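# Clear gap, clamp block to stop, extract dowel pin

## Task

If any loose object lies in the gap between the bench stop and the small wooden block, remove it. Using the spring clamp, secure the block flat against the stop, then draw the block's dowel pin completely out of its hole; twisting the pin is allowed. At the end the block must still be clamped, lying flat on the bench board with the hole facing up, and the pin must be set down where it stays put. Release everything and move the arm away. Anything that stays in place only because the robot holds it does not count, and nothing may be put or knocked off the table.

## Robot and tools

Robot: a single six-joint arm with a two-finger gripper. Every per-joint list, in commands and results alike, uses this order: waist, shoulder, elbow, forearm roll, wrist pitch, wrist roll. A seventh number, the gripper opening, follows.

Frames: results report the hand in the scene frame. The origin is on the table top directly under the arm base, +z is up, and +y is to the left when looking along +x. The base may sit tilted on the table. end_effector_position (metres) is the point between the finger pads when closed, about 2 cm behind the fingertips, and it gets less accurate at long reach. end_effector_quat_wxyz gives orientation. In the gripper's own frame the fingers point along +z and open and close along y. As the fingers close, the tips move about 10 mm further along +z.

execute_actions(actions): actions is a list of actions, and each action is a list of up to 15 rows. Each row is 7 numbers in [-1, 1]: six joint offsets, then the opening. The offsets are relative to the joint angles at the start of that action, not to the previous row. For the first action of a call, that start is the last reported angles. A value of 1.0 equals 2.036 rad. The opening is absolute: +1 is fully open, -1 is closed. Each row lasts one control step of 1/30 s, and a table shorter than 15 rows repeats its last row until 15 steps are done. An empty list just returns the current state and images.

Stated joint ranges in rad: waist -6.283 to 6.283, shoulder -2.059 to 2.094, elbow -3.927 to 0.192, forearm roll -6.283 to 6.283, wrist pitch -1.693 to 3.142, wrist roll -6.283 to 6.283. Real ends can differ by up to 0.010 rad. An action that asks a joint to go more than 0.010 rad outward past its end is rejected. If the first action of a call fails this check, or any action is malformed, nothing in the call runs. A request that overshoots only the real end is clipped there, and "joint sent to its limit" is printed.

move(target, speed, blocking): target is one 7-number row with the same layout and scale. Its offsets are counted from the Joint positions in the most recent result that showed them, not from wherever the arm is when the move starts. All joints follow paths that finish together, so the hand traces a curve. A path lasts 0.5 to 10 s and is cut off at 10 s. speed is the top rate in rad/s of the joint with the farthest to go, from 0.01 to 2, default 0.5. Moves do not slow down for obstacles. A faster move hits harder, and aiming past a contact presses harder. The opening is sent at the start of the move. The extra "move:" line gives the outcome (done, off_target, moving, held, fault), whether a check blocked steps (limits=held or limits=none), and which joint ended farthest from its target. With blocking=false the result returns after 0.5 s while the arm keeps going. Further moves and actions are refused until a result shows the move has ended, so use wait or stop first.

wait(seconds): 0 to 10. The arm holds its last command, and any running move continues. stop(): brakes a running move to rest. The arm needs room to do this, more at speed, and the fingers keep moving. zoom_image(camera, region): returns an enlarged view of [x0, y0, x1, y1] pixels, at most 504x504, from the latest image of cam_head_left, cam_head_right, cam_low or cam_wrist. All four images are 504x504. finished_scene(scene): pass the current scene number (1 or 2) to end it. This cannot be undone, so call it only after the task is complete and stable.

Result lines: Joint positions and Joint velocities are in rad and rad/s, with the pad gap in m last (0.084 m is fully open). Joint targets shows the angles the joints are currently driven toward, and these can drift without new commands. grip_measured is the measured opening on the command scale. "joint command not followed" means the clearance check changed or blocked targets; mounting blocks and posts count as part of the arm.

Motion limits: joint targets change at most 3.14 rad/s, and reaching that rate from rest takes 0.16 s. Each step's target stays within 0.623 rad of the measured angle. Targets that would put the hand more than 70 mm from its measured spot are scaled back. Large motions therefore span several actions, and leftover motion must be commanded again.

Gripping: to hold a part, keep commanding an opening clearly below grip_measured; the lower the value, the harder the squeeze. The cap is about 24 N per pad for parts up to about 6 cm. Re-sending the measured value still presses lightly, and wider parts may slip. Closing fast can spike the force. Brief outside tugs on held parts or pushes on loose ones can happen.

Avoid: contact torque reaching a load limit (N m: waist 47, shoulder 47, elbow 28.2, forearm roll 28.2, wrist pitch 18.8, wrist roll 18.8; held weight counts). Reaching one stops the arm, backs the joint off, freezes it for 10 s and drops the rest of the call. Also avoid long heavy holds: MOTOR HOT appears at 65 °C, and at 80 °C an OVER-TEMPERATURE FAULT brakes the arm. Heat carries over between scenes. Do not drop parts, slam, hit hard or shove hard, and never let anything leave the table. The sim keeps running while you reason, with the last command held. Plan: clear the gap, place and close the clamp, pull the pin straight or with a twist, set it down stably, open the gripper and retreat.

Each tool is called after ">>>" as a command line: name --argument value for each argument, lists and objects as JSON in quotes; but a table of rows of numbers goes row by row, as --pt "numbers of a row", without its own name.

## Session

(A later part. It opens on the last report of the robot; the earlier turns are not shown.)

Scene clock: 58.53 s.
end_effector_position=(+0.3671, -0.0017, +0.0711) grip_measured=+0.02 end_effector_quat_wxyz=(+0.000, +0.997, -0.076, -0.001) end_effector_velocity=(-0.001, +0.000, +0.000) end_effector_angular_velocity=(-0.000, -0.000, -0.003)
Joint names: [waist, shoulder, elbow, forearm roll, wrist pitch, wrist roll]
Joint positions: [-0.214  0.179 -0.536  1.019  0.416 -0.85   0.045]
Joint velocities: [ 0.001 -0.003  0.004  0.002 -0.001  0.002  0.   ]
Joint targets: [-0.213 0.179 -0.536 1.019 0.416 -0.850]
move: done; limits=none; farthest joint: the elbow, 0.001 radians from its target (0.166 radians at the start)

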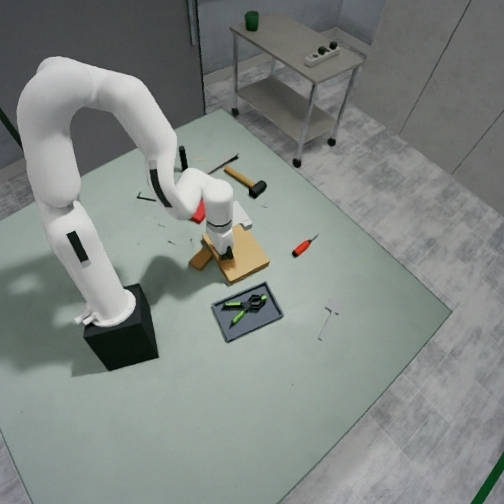

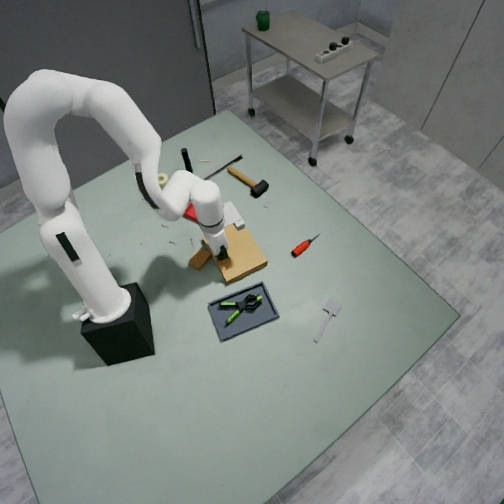

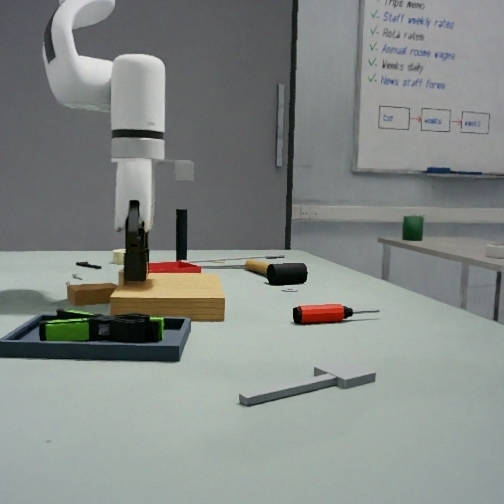

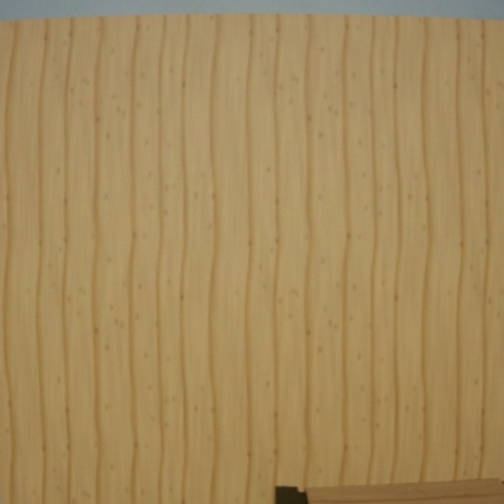

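>>> execute_actions --actions '[[[0.001,-0.0054,0.01,0.0064,-0.0035,-0.003,-0.4]],[[0.0035,0.009,-0.002,0.0095,-0.0055,-0.007,-0.4]],[[0,0,0,0,0,0,0.15]],[[0,0,0,0,0,0,1]],[[-0.015,-0.04,0.008,-0.04,0.025,0.03,1]],[[-0.015,-0.04,0.008,-0.04,0.025,0.03,1]]]'

>>> move --target '[-0.369,-0.1785,0.009,-0.243,0.255,-0.169,1]' --speed 0.9

>>> zoom_image --camera "cam_low" --region '[70, 230, 230, 350]'

Scene clock: 63.10 s.
end_effector_position=(+0.3703, +0.0074, +0.1094) grip_measured=+1.00 end_effector_quat_wxyz=(-0.011, +0.997, -0.073, +0.009) end_effector_velocity=(+0.001, +0.001, +0.003) end_effector_angular_velocity=(+0.001, -0.002, +0.003)
Joint names: [waist, shoulder, elbow, forearm roll, wrist pitch, wrist roll]
Joint positions: [-0.265  0.026 -0.488  0.891  0.499 -0.75   0.084]
Joint velocities: [-0.002 -0.009 -0.    -0.01   0.006  0.007 -0.   ]
Joint targets: [-0.265 0.025 -0.488 0.889 0.499 -0.749]

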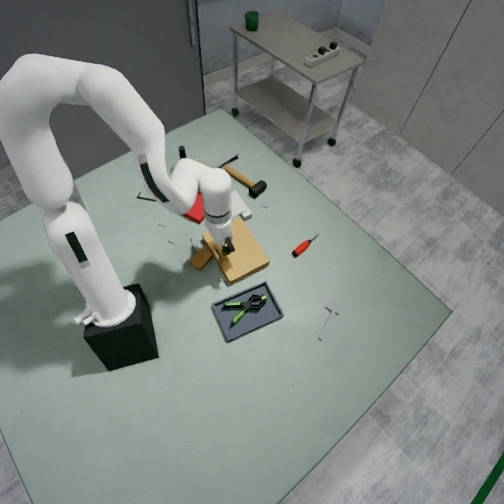

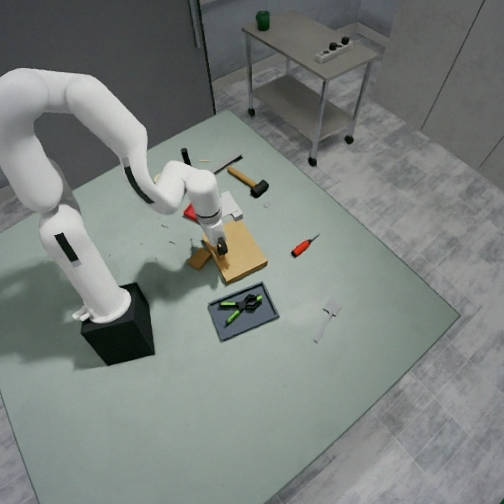

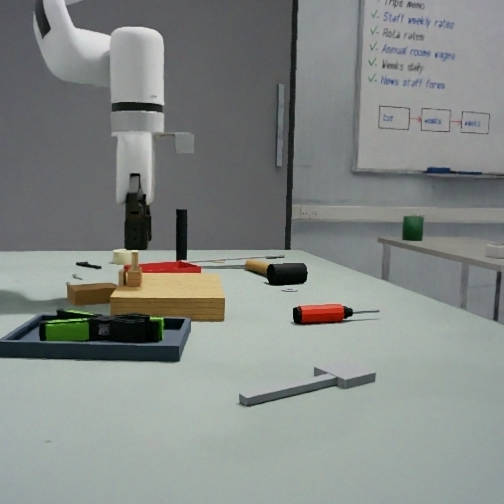

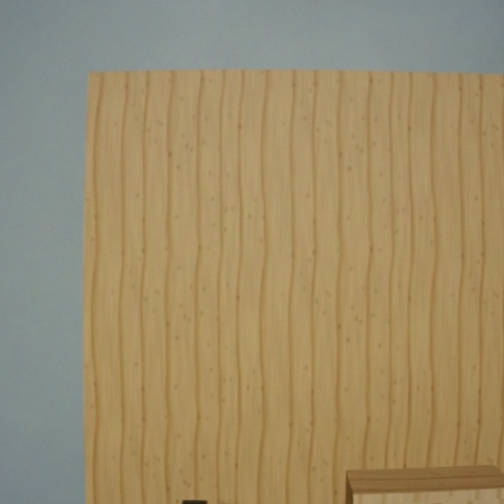

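Scene clock: 64.70 s.
end_effector_position=(+0.2593, -0.1267, +0.2686) grip_measured=+1.00 end_effector_quat_wxyz=(-0.001, +1.000, -0.000, -0.000) end_effector_velocity=(-0.000, -0.001, +0.001) end_effector_angular_velocity=(-0.002, -0.001, +0.000)
Joint names: [waist, shoulder, elbow, forearm roll, wrist pitch, wrist roll]
Joint positions: [-1.015 -0.337 -0.469  0.396  1.018 -1.094  0.084]
Joint velocities: [-0.002 -0.002 -0.001 -0.001  0.    -0.001  0.   ]
Joint targets: [-1.016 -0.337 -0.469 0.396 1.018 -1.094]
move: done; limits=none; farthest joint: the waist, 0.001 radians from its target (0.751 radians at the start)

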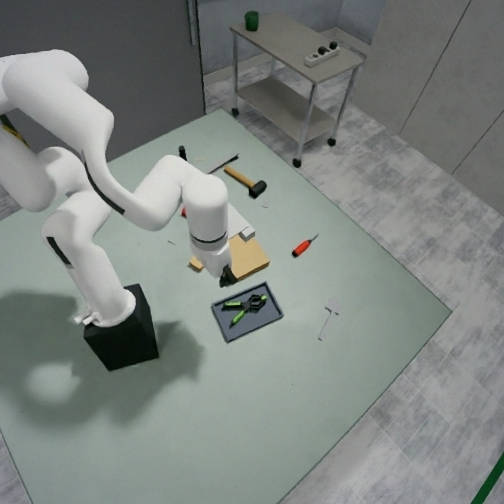

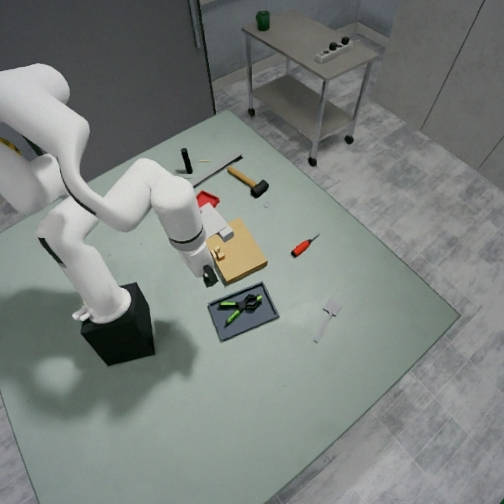

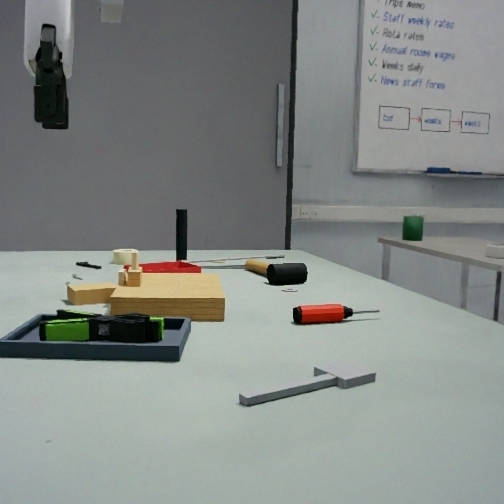

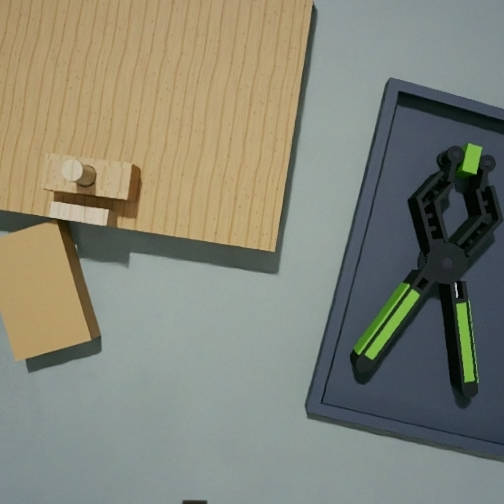

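Region (70, 230, 230, 350) of cam_low's 504x504 image, scaled by 3.150, with more detail than that image has; it fills the top 378 rows of this view, and the rest is white.

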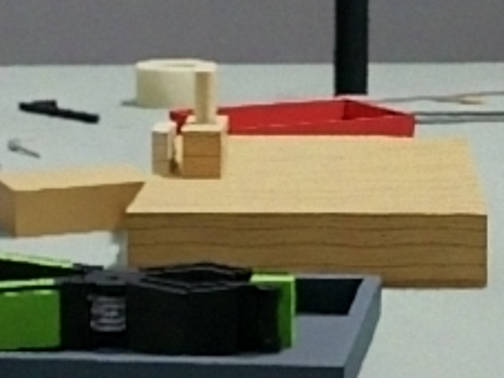

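>>> move --target '[0.0972,0.35,-0.0584,0.2394,-0.2672,-0.0732,0.55]' --speed 0.8

>>> move --target '[0.026,0.058,-0.026,0.08,-0.0206,-0.059,0.55]' --speed 0.2

>>> zoom_image --camera "cam_head_left" --region '[190, 260, 300, 350]'

>>> zoom_image --camera "cam_low" --region '[0, 230, 200, 370]'

Scene clock: 70.90 s.
end_effector_position=(+0.2752, -0.1883, +0.0898) grip_measured=+0.54 end_effector_quat_wxyz=(+0.001, +0.992, -0.125, +0.000) end_effector_velocity=(-0.001, +0.000, -0.001) end_effector_angular_velocity=(+0.001, +0.002, -0.001)
Joint names: [waist, shoulder, elbow, forearm roll, wrist pitch, wrist roll]
Joint positions: [-0.818  0.375 -0.588  0.883  0.474 -1.243  0.067]
Joint velocities: [ 0.001  0.003  0.     0.001 -0.001 -0.    -0.   ]
Joint targets: [-0.817 0.376 -0.588 0.883 0.474 -1.243]
move: done; limits=none; farthest joint: the shoulder, 0.001 radians from its target (0.713 radians at the start)

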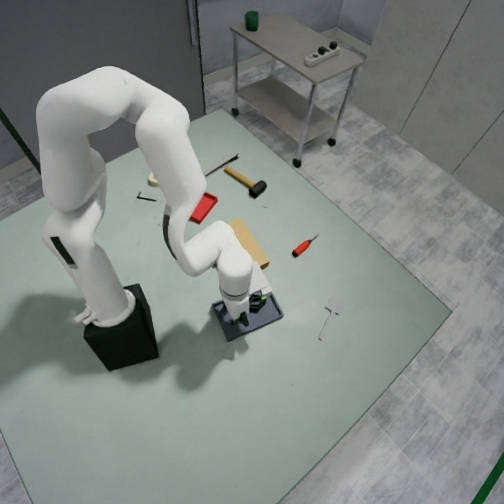

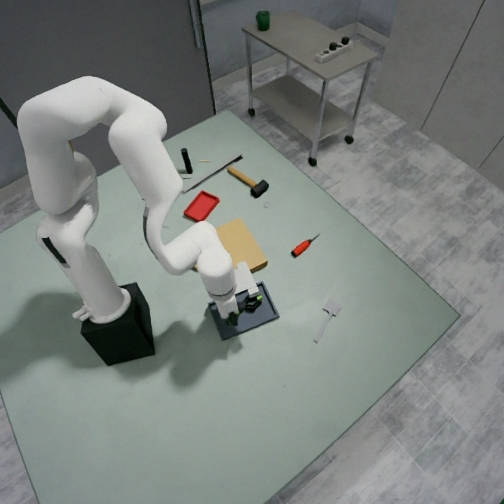

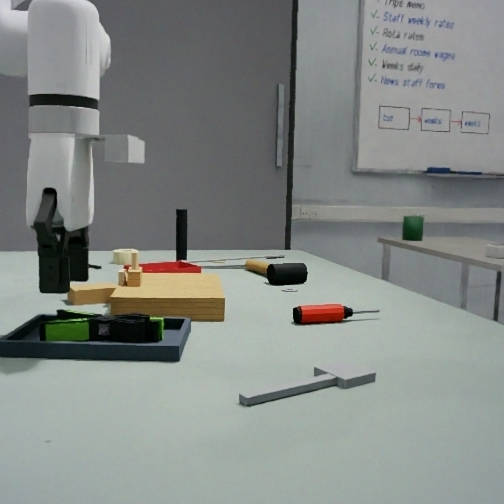

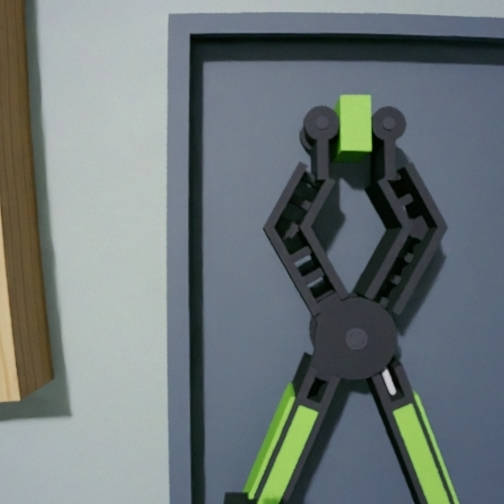

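Scene clock: 72.20 s.
end_effector_position=(+0.2780, -0.1892, +0.0577) grip_measured=+0.54 end_effector_quat_wxyz=(-0.001, +0.992, -0.126, +0.003) end_effector_velocity=(-0.000, -0.000, -0.001) end_effector_angular_velocity=(+0.000, -0.001, -0.002)
Joint names: [waist, shoulder, elbow, forearm roll, wrist pitch, wrist roll]
Joint positions: [-0.765  0.493 -0.641  1.046  0.432 -1.363  0.067]
Joint velocities: [-0.     0.003 -0.001  0.003 -0.    -0.001  0.   ]
Joint targets: [-0.765 0.493 -0.641 1.046 0.432 -1.363]
move: done; limits=none; farthest joint: the wrist roll, 0.001 radians from its target (0.121 radians at the start)

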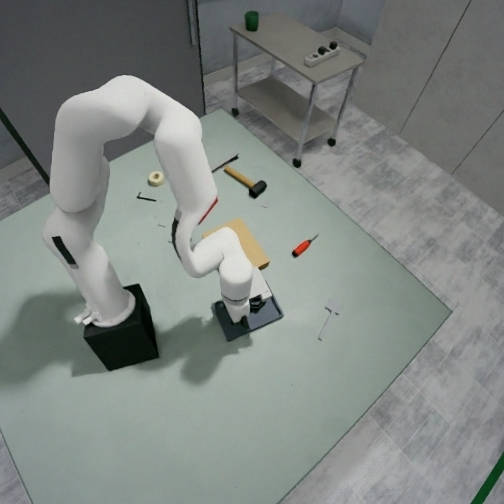

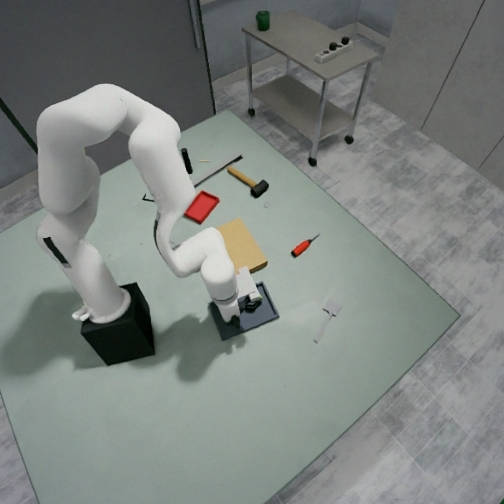

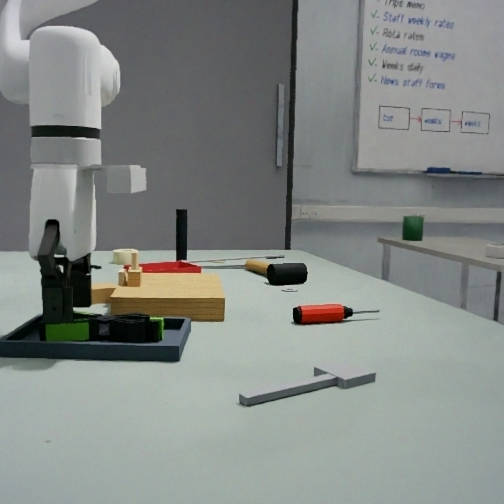

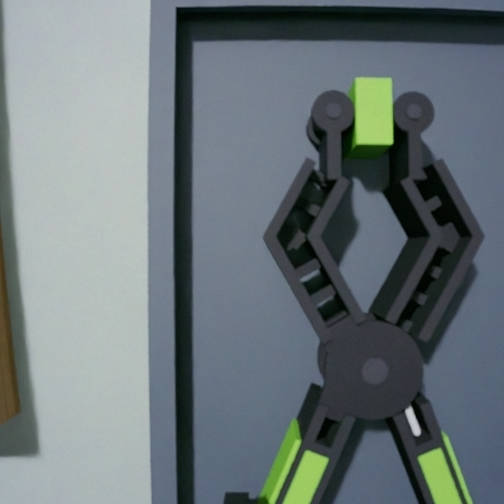

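Region (190, 260, 300, 350) of cam_head_left's 504x504 image, scaled by 4.582, with more detail than that image has; it fills the top 412 rows of this view, and the rest is white.

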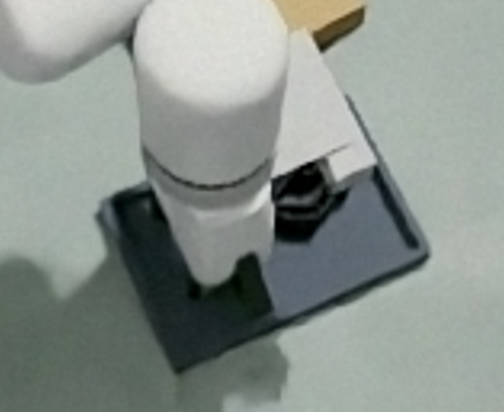

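Region (0, 230, 200, 370) of cam_low's 504x504 image, scaled by 2.520, with more detail than that image has; it fills the top 353 rows of this view, and the rest is white.

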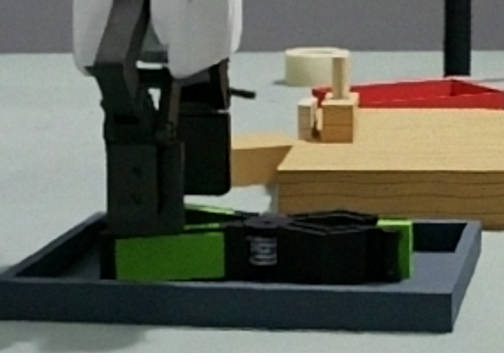

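>>> execute_actions --actions '[[[0.003,0,0,0,0,0.003,0.72]]]'

>>> move --target '[0.018,0.0398,-0.0177,0.0535,-0.0138,-0.04,0.72]' --speed 0.08

Scene clock: 73.40 s.
end_effector_position=(+0.2789, -0.1876, +0.0570) grip_measured=+0.72 end_effector_quat_wxyz=(-0.002, +0.992, -0.126, +0.001) end_effector_velocity=(+0.000, +0.000, +0.000) end_effector_angular_velocity=(-0.001, -0.000, +0.000)
Joint names: [waist, shoulder, elbow, forearm roll, wrist pitch, wrist roll]
Joint positions: [-0.759  0.493 -0.641  1.046  0.432 -1.356  0.073]
Joint velocities: [ 0.001 -0.001  0.001  0.001 -0.001  0.    -0.   ]
Joint targets: [-0.759 0.493 -0.641 1.046 0.432 -1.356]

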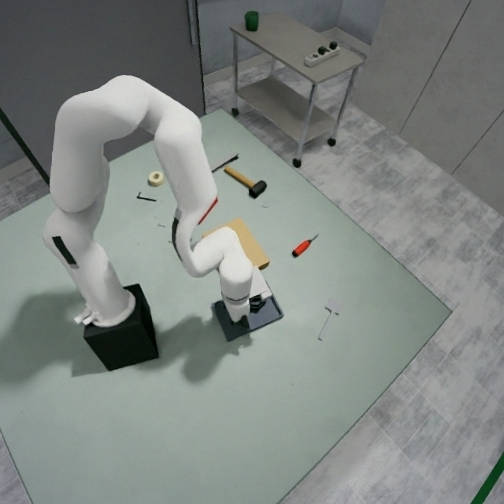

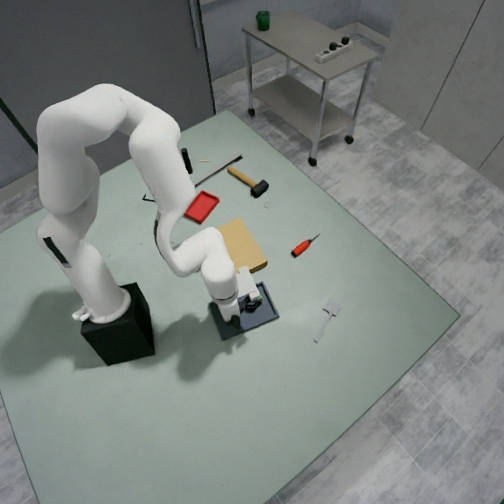

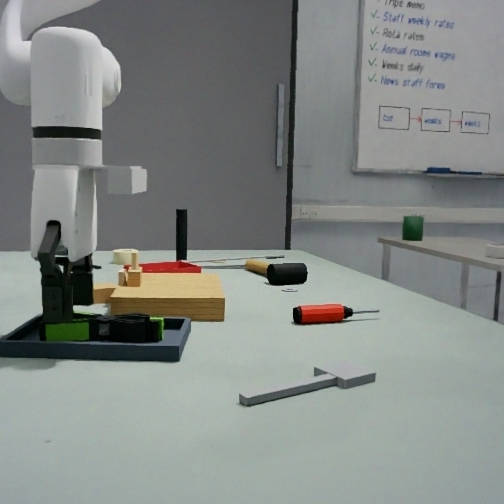

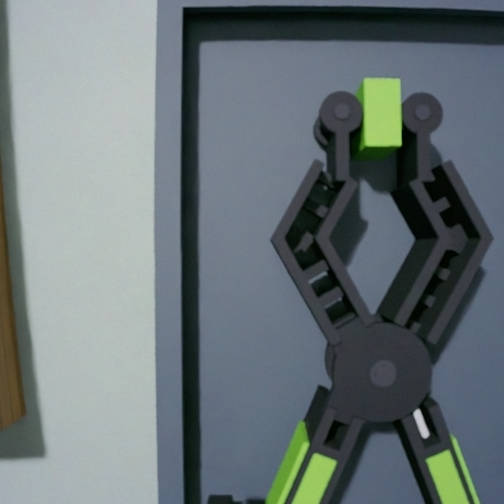

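Scene clock: 75.17 s.
end_effector_position=(+0.2767, -0.1876, +0.0340) grip_measured=+0.72 end_effector_quat_wxyz=(+0.000, +0.992, -0.126, -0.001) end_effector_velocity=(+0.000, +0.000, -0.001) end_effector_angular_velocity=(-0.000, +0.000, +0.001)
Joint names: [waist, shoulder, elbow, forearm roll, wrist pitch, wrist roll]
Joint positions: [-0.722  0.574 -0.677  1.154  0.404 -1.438  0.073]
Joint velocities: [ 0.002  0.002 -0.002  0.002 -0.001 -0.002  0.   ]
Joint targets: [-0.722 0.574 -0.677 1.155 0.404 -1.438]
move: done; limits=none; farthest joint: the forearm roll, 0.001 radians from its target (0.109 radians at the start)

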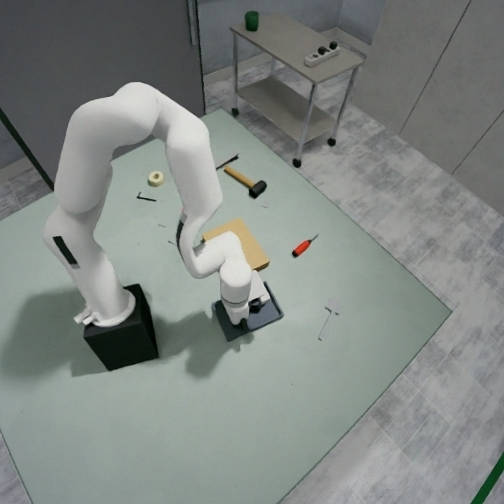

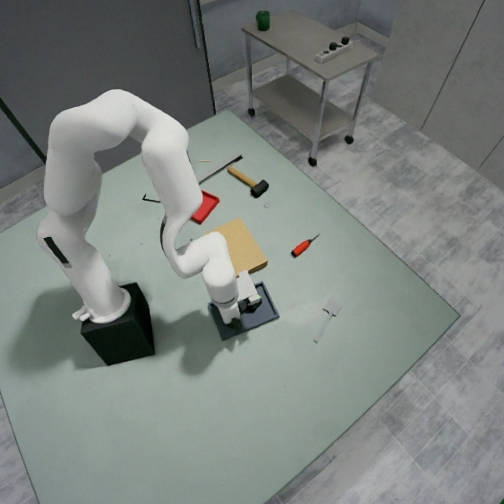

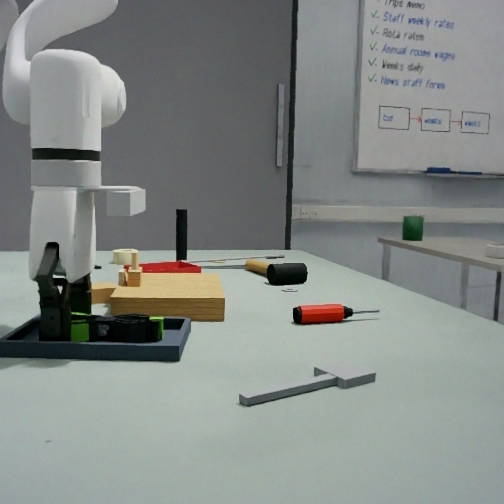

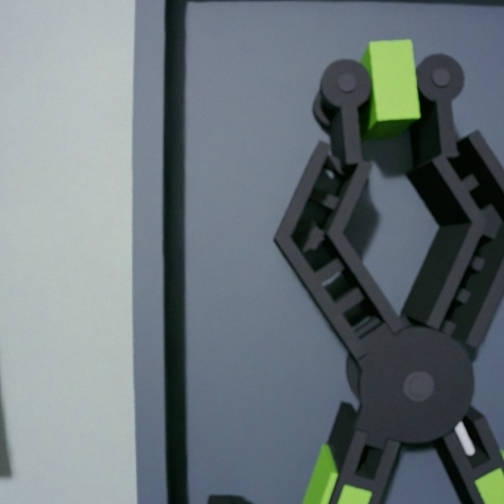

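>>> execute_actions --actions '[[[0,0,0,0,0,0,0.45]],[[0,0,0,0,0,0,0.15]],[[0,0,0,0,0,0,-0.2]],[[0,0,0,0,0,0,-0.6]],[[0,0,0,0,0,0,-1]],[[0,0,0,0,0,0,-1]]]'

Scene clock: 78.50 s.
end_effector_position=(+0.2777, -0.1881, +0.0347) grip_measured=-0.50 end_effector_quat_wxyz=(+0.001, +0.992, -0.126, -0.000) end_effector_velocity=(+0.000, +0.000, +0.000) end_effector_angular_velocity=(+0.000, -0.000, +0.002)
Joint names: [waist, shoulder, elbow, forearm roll, wrist pitch, wrist roll]
Joint positions: [-0.722  0.572 -0.678  1.154  0.404 -1.438  0.022]
Joint velocities: [ 0.    -0.001  0.    -0.002  0.001 -0.     0.   ]
Joint targets: [-0.722 0.572 -0.678 1.154 0.404 -1.438]

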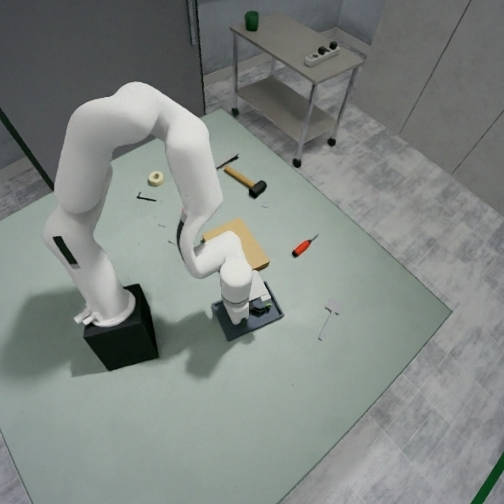

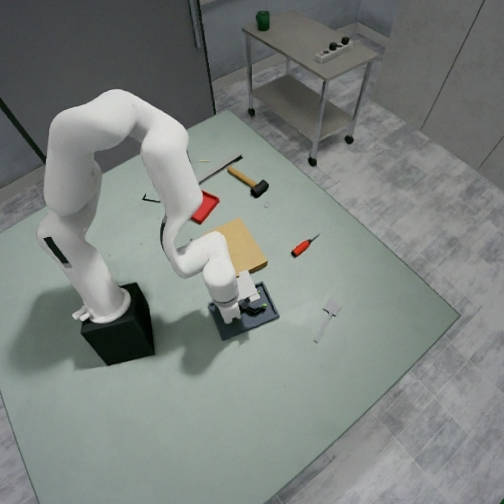

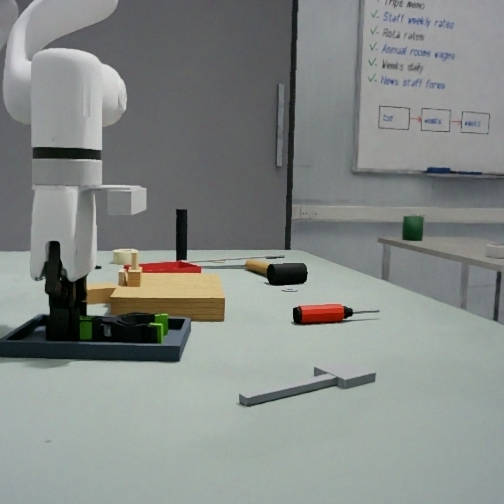

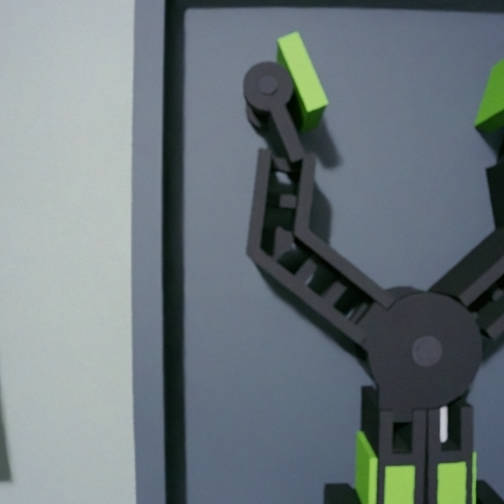

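>>> move --target '[-0.0467,-0.0965,0.0442,-0.133,0.0344,0.0958,-1]' --speed 0.3

>>> move --target '[0,0,0,0,0,-0.7,-1]' --speed 0.8

>>> move --target '[0.0862,0.0045,-0.031,0.0192,0,-0.0475,-1]' --speed 0.2

>>> zoom_image --camera "cam_head_right" --region '[170, 210, 290, 310]'

Scene clock: 82.07 s.
end_effector_position=(+0.2749, -0.1882, +0.0894) grip_measured=-0.50 end_effector_quat_wxyz=(+0.000, +0.992, -0.126, -0.000) end_effector_velocity=(+0.000, +0.000, +0.001) end_effector_angular_velocity=(-0.001, -0.000, +0.000)
Joint names: [waist, shoulder, elbow, forearm roll, wrist pitch, wrist roll]
Joint positions: [-0.817  0.376 -0.588  0.884  0.474 -1.243  0.022]
Joint velocities: [-0.001 -0.003  0.001 -0.003  0.001  0.002  0.   ]
Joint targets: [-0.818 0.376 -0.588 0.884 0.474 -1.243]
move: done; limits=none; farthest joint: the shoulder, 0.001 radians from its target (0.197 radians at the start)

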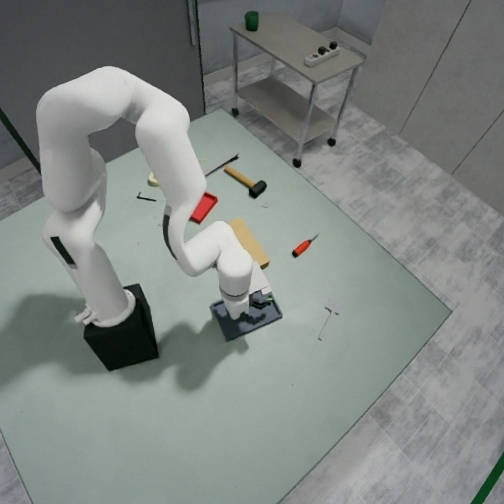

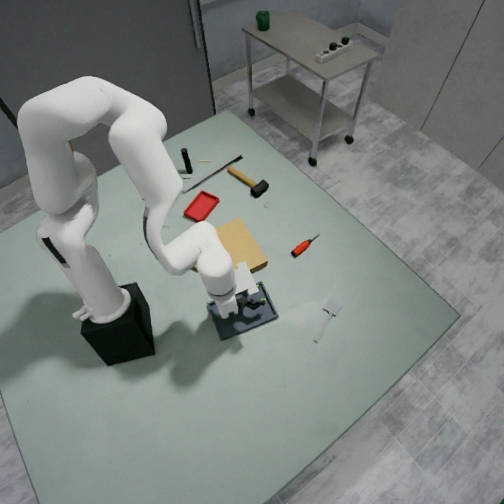

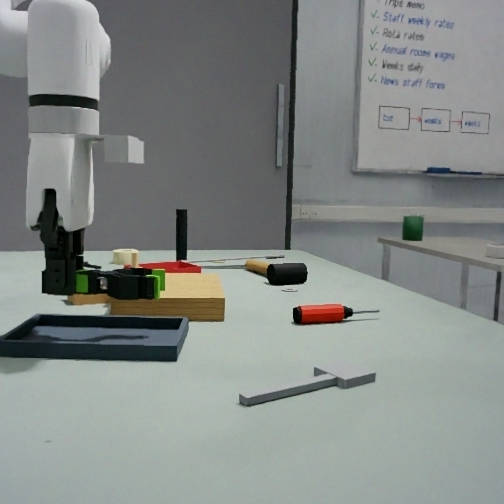

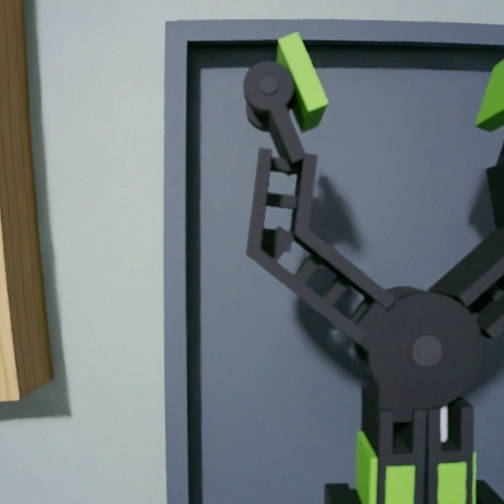

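Scene clock: 84.57 s.
end_effector_position=(+0.2749, -0.1882, +0.0894) grip_measured=-0.50 end_effector_quat_wxyz=(+0.000, +0.833, +0.553, -0.000) end_effector_velocity=(+0.000, +0.000, +0.000) end_effector_angular_velocity=(-0.000, -0.000, +0.005)
Joint names: [waist, shoulder, elbow, forearm roll, wrist pitch, wrist roll]
Joint positions: [-0.817  0.376 -0.588  0.884  0.474 -2.668  0.022]
Joint velocities: [ 0.    -0.001 -0.    -0.001  0.    -0.003  0.   ]
Joint targets: [-0.817 0.376 -0.588 0.884 0.474 -2.668]
move: done; limits=none; farthest joint: the waist, 0.000 radians from its target (0.000 radians at the start)

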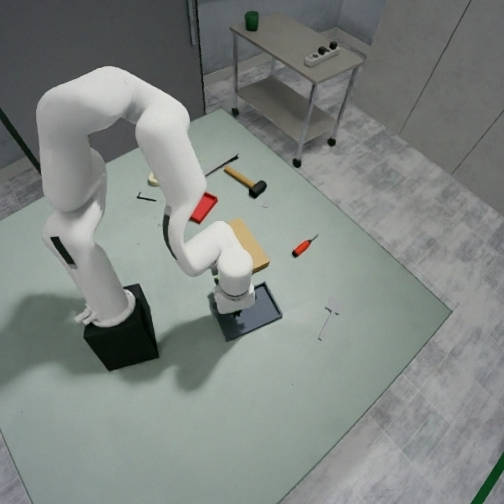

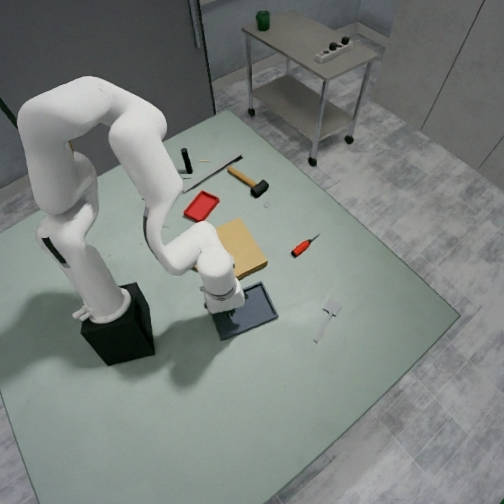

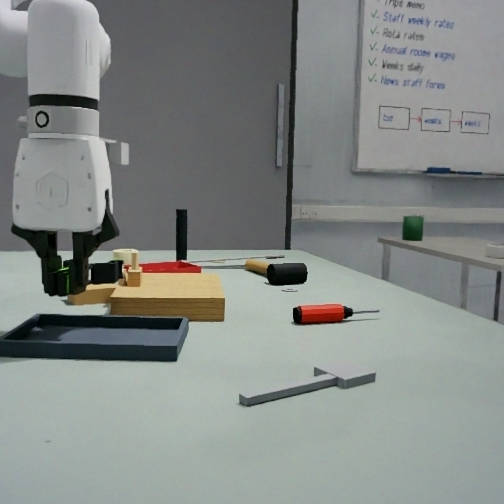

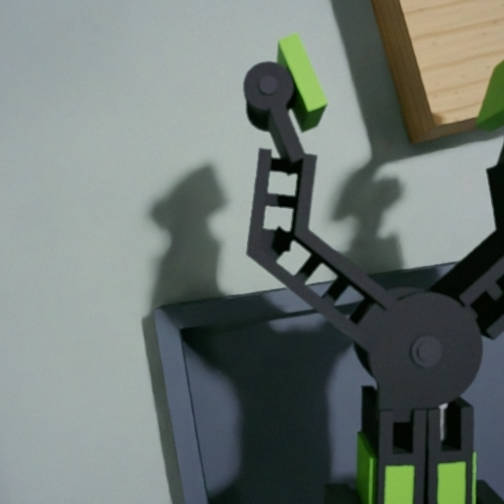

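Scene clock: 85.93 s.
end_effector_position=(+0.3310, -0.1516, +0.0776) grip_measured=-0.50 end_effector_quat_wxyz=(+0.001, +0.759, +0.651, -0.000) end_effector_velocity=(+0.001, +0.001, +0.000) end_effector_angular_velocity=(-0.000, -0.001, +0.005)
Joint names: [waist, shoulder, elbow, forearm roll, wrist pitch, wrist roll]
Joint positions: [-0.642  0.385 -0.651  0.923  0.474 -2.764  0.022]
Joint velocities: [ 0.003 -0.001 -0.001  0.     0.    -0.001 -0.   ]
Joint targets: [-0.642 0.385 -0.651 0.923 0.474 -2.764]
move: done; limits=none; farthest joint: the waist, 0.001 radians from its target (0.176 radians at the start)

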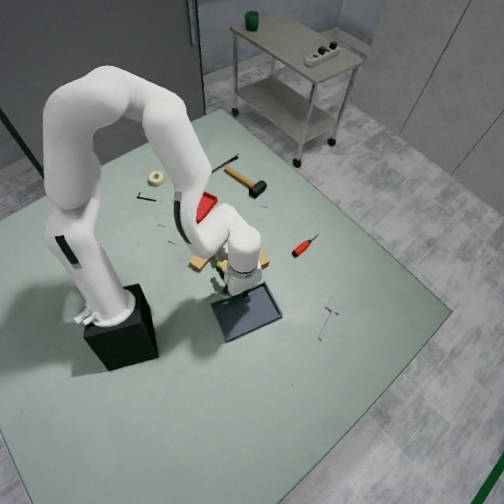

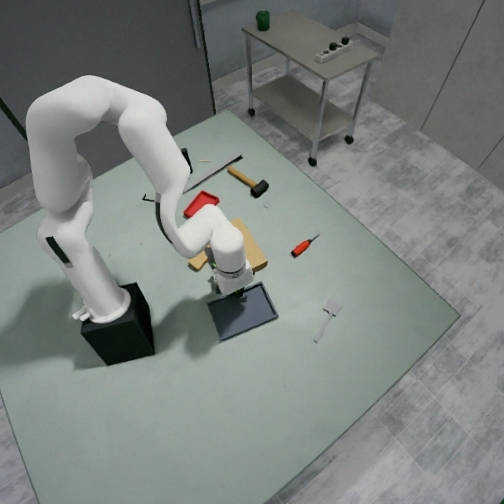

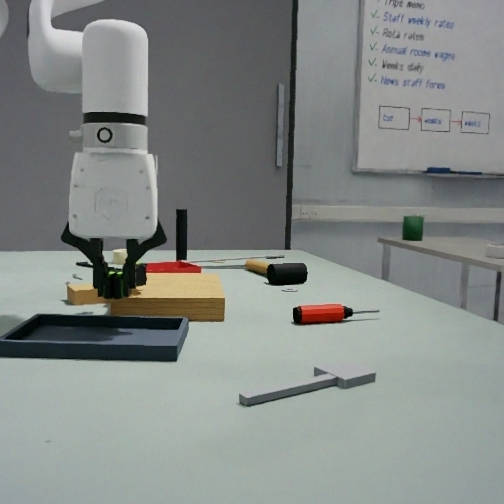

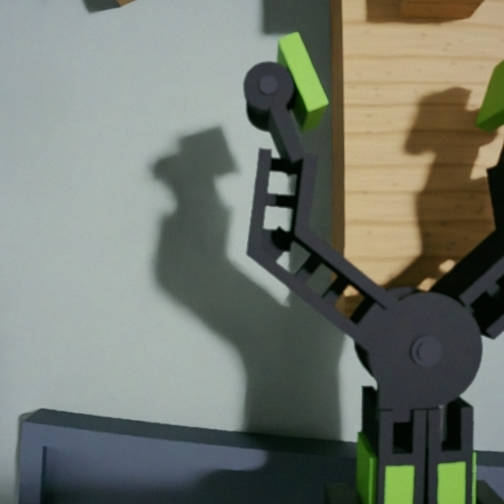

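Region (170, 210, 290, 310) of cam_head_right's 504x504 image, scaled by 4.200, with more detail than that image has.

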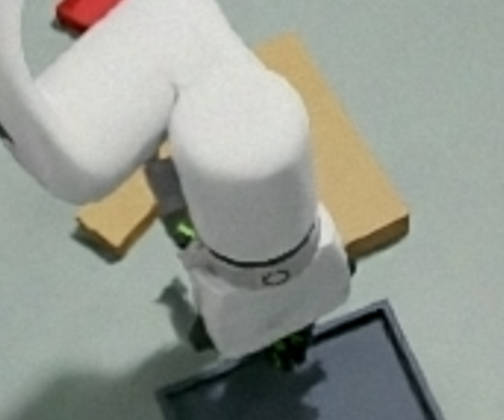

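>>> move --target '[0.0072,0.0195,-0.018,0.007,-0.0022,-0.0005,-1]' --speed 0.08

>>> move --target '[0.0324,-0.0219,0.0178,0.0144,-0.005,0.0187,-1]' --speed 0.06

Scene clock: 89.23 s.
end_effector_position=(+0.3397, -0.1537, +0.0697) grip_measured=-0.50 end_effector_quat_wxyz=(+0.000, +0.759, +0.651, -0.000) end_effector_velocity=(+0.000, -0.000, -0.000) end_effector_angular_velocity=(-0.000, +0.001, +0.001)
Joint names: [waist, shoulder, elbow, forearm roll, wrist pitch, wrist roll]
Joint positions: [-0.628  0.425 -0.688  0.937  0.469 -2.765  0.022]
Joint velocities: [ 0.     0.002 -0.002 -0.001  0.     0.001 -0.   ]
Joint targets: [-0.628 0.425 -0.688 0.937 0.469 -2.765]
move: done; limits=none; farthest joint: the waist, 0.000 radians from its target (0.015 radians at the start)

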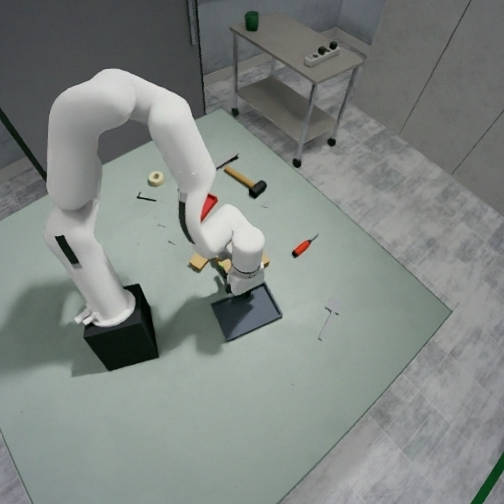

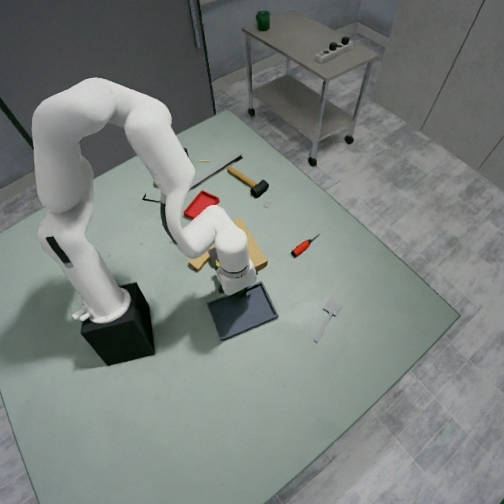

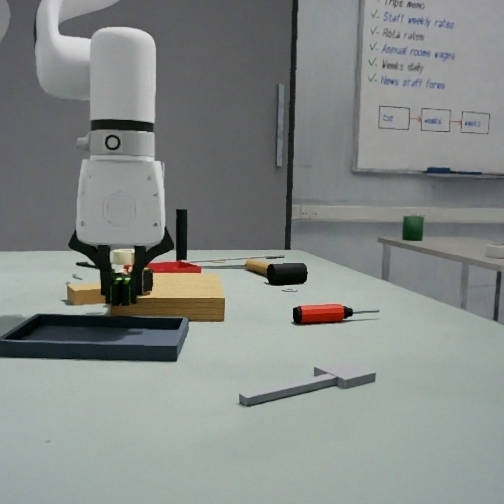

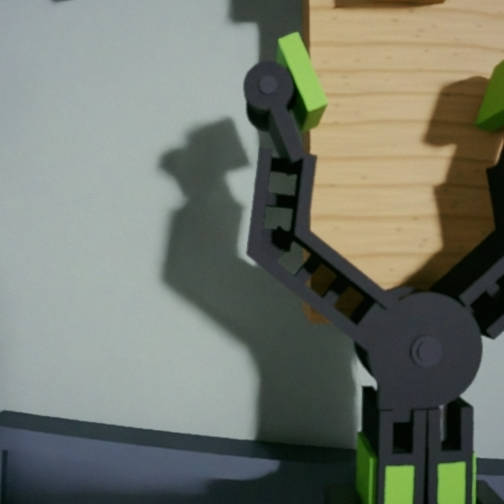

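Scene clock: 90.70 s.
end_effector_position=(+0.3445, -0.1290, +0.0697) grip_measured=-0.50 end_effector_quat_wxyz=(+0.001, +0.759, +0.651, -0.001) end_effector_velocity=(+0.000, +0.002, -0.001) end_effector_angular_velocity=(+0.001, +0.002, +0.003)
Joint names: [waist, shoulder, elbow, forearm roll, wrist pitch, wrist roll]
Joint positions: [-0.562  0.38  -0.652  0.966  0.459 -2.727  0.022]
Joint velocities: [ 0.005  0.     0.     0.001 -0.     0.001  0.   ]
Joint targets: [-0.562 0.380 -0.651 0.967 0.459 -2.727]
move: done; limits=none; farthest joint: the waist, 0.000 radians from its target (0.066 radians at the start)

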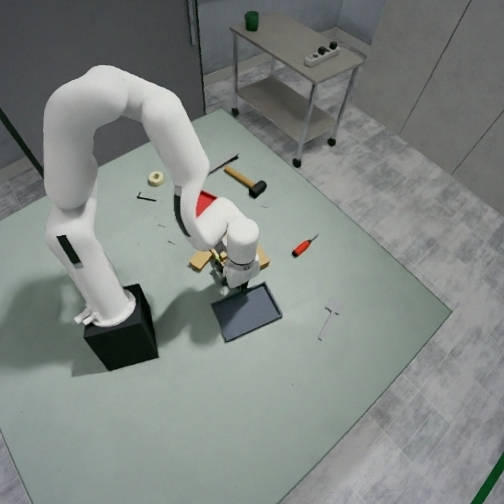

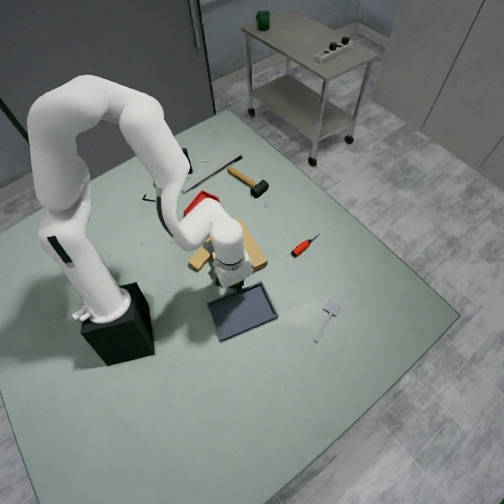

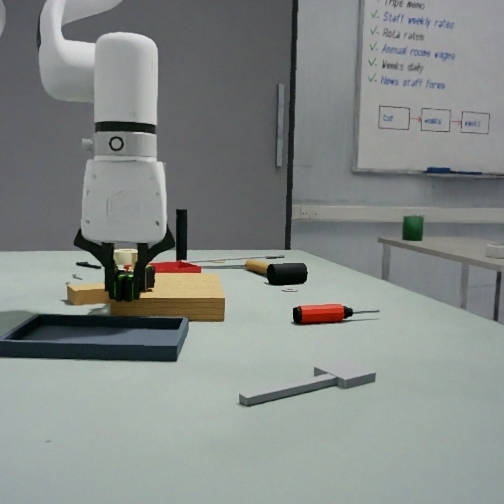

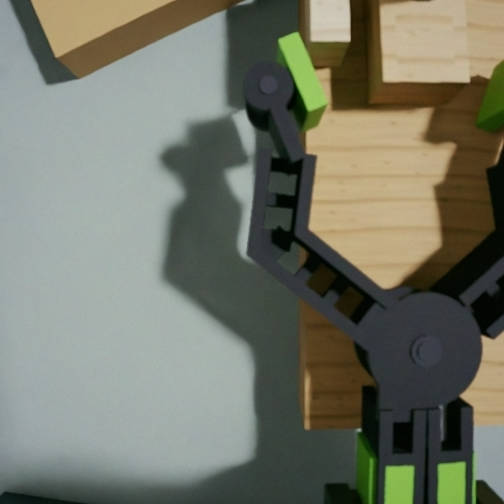

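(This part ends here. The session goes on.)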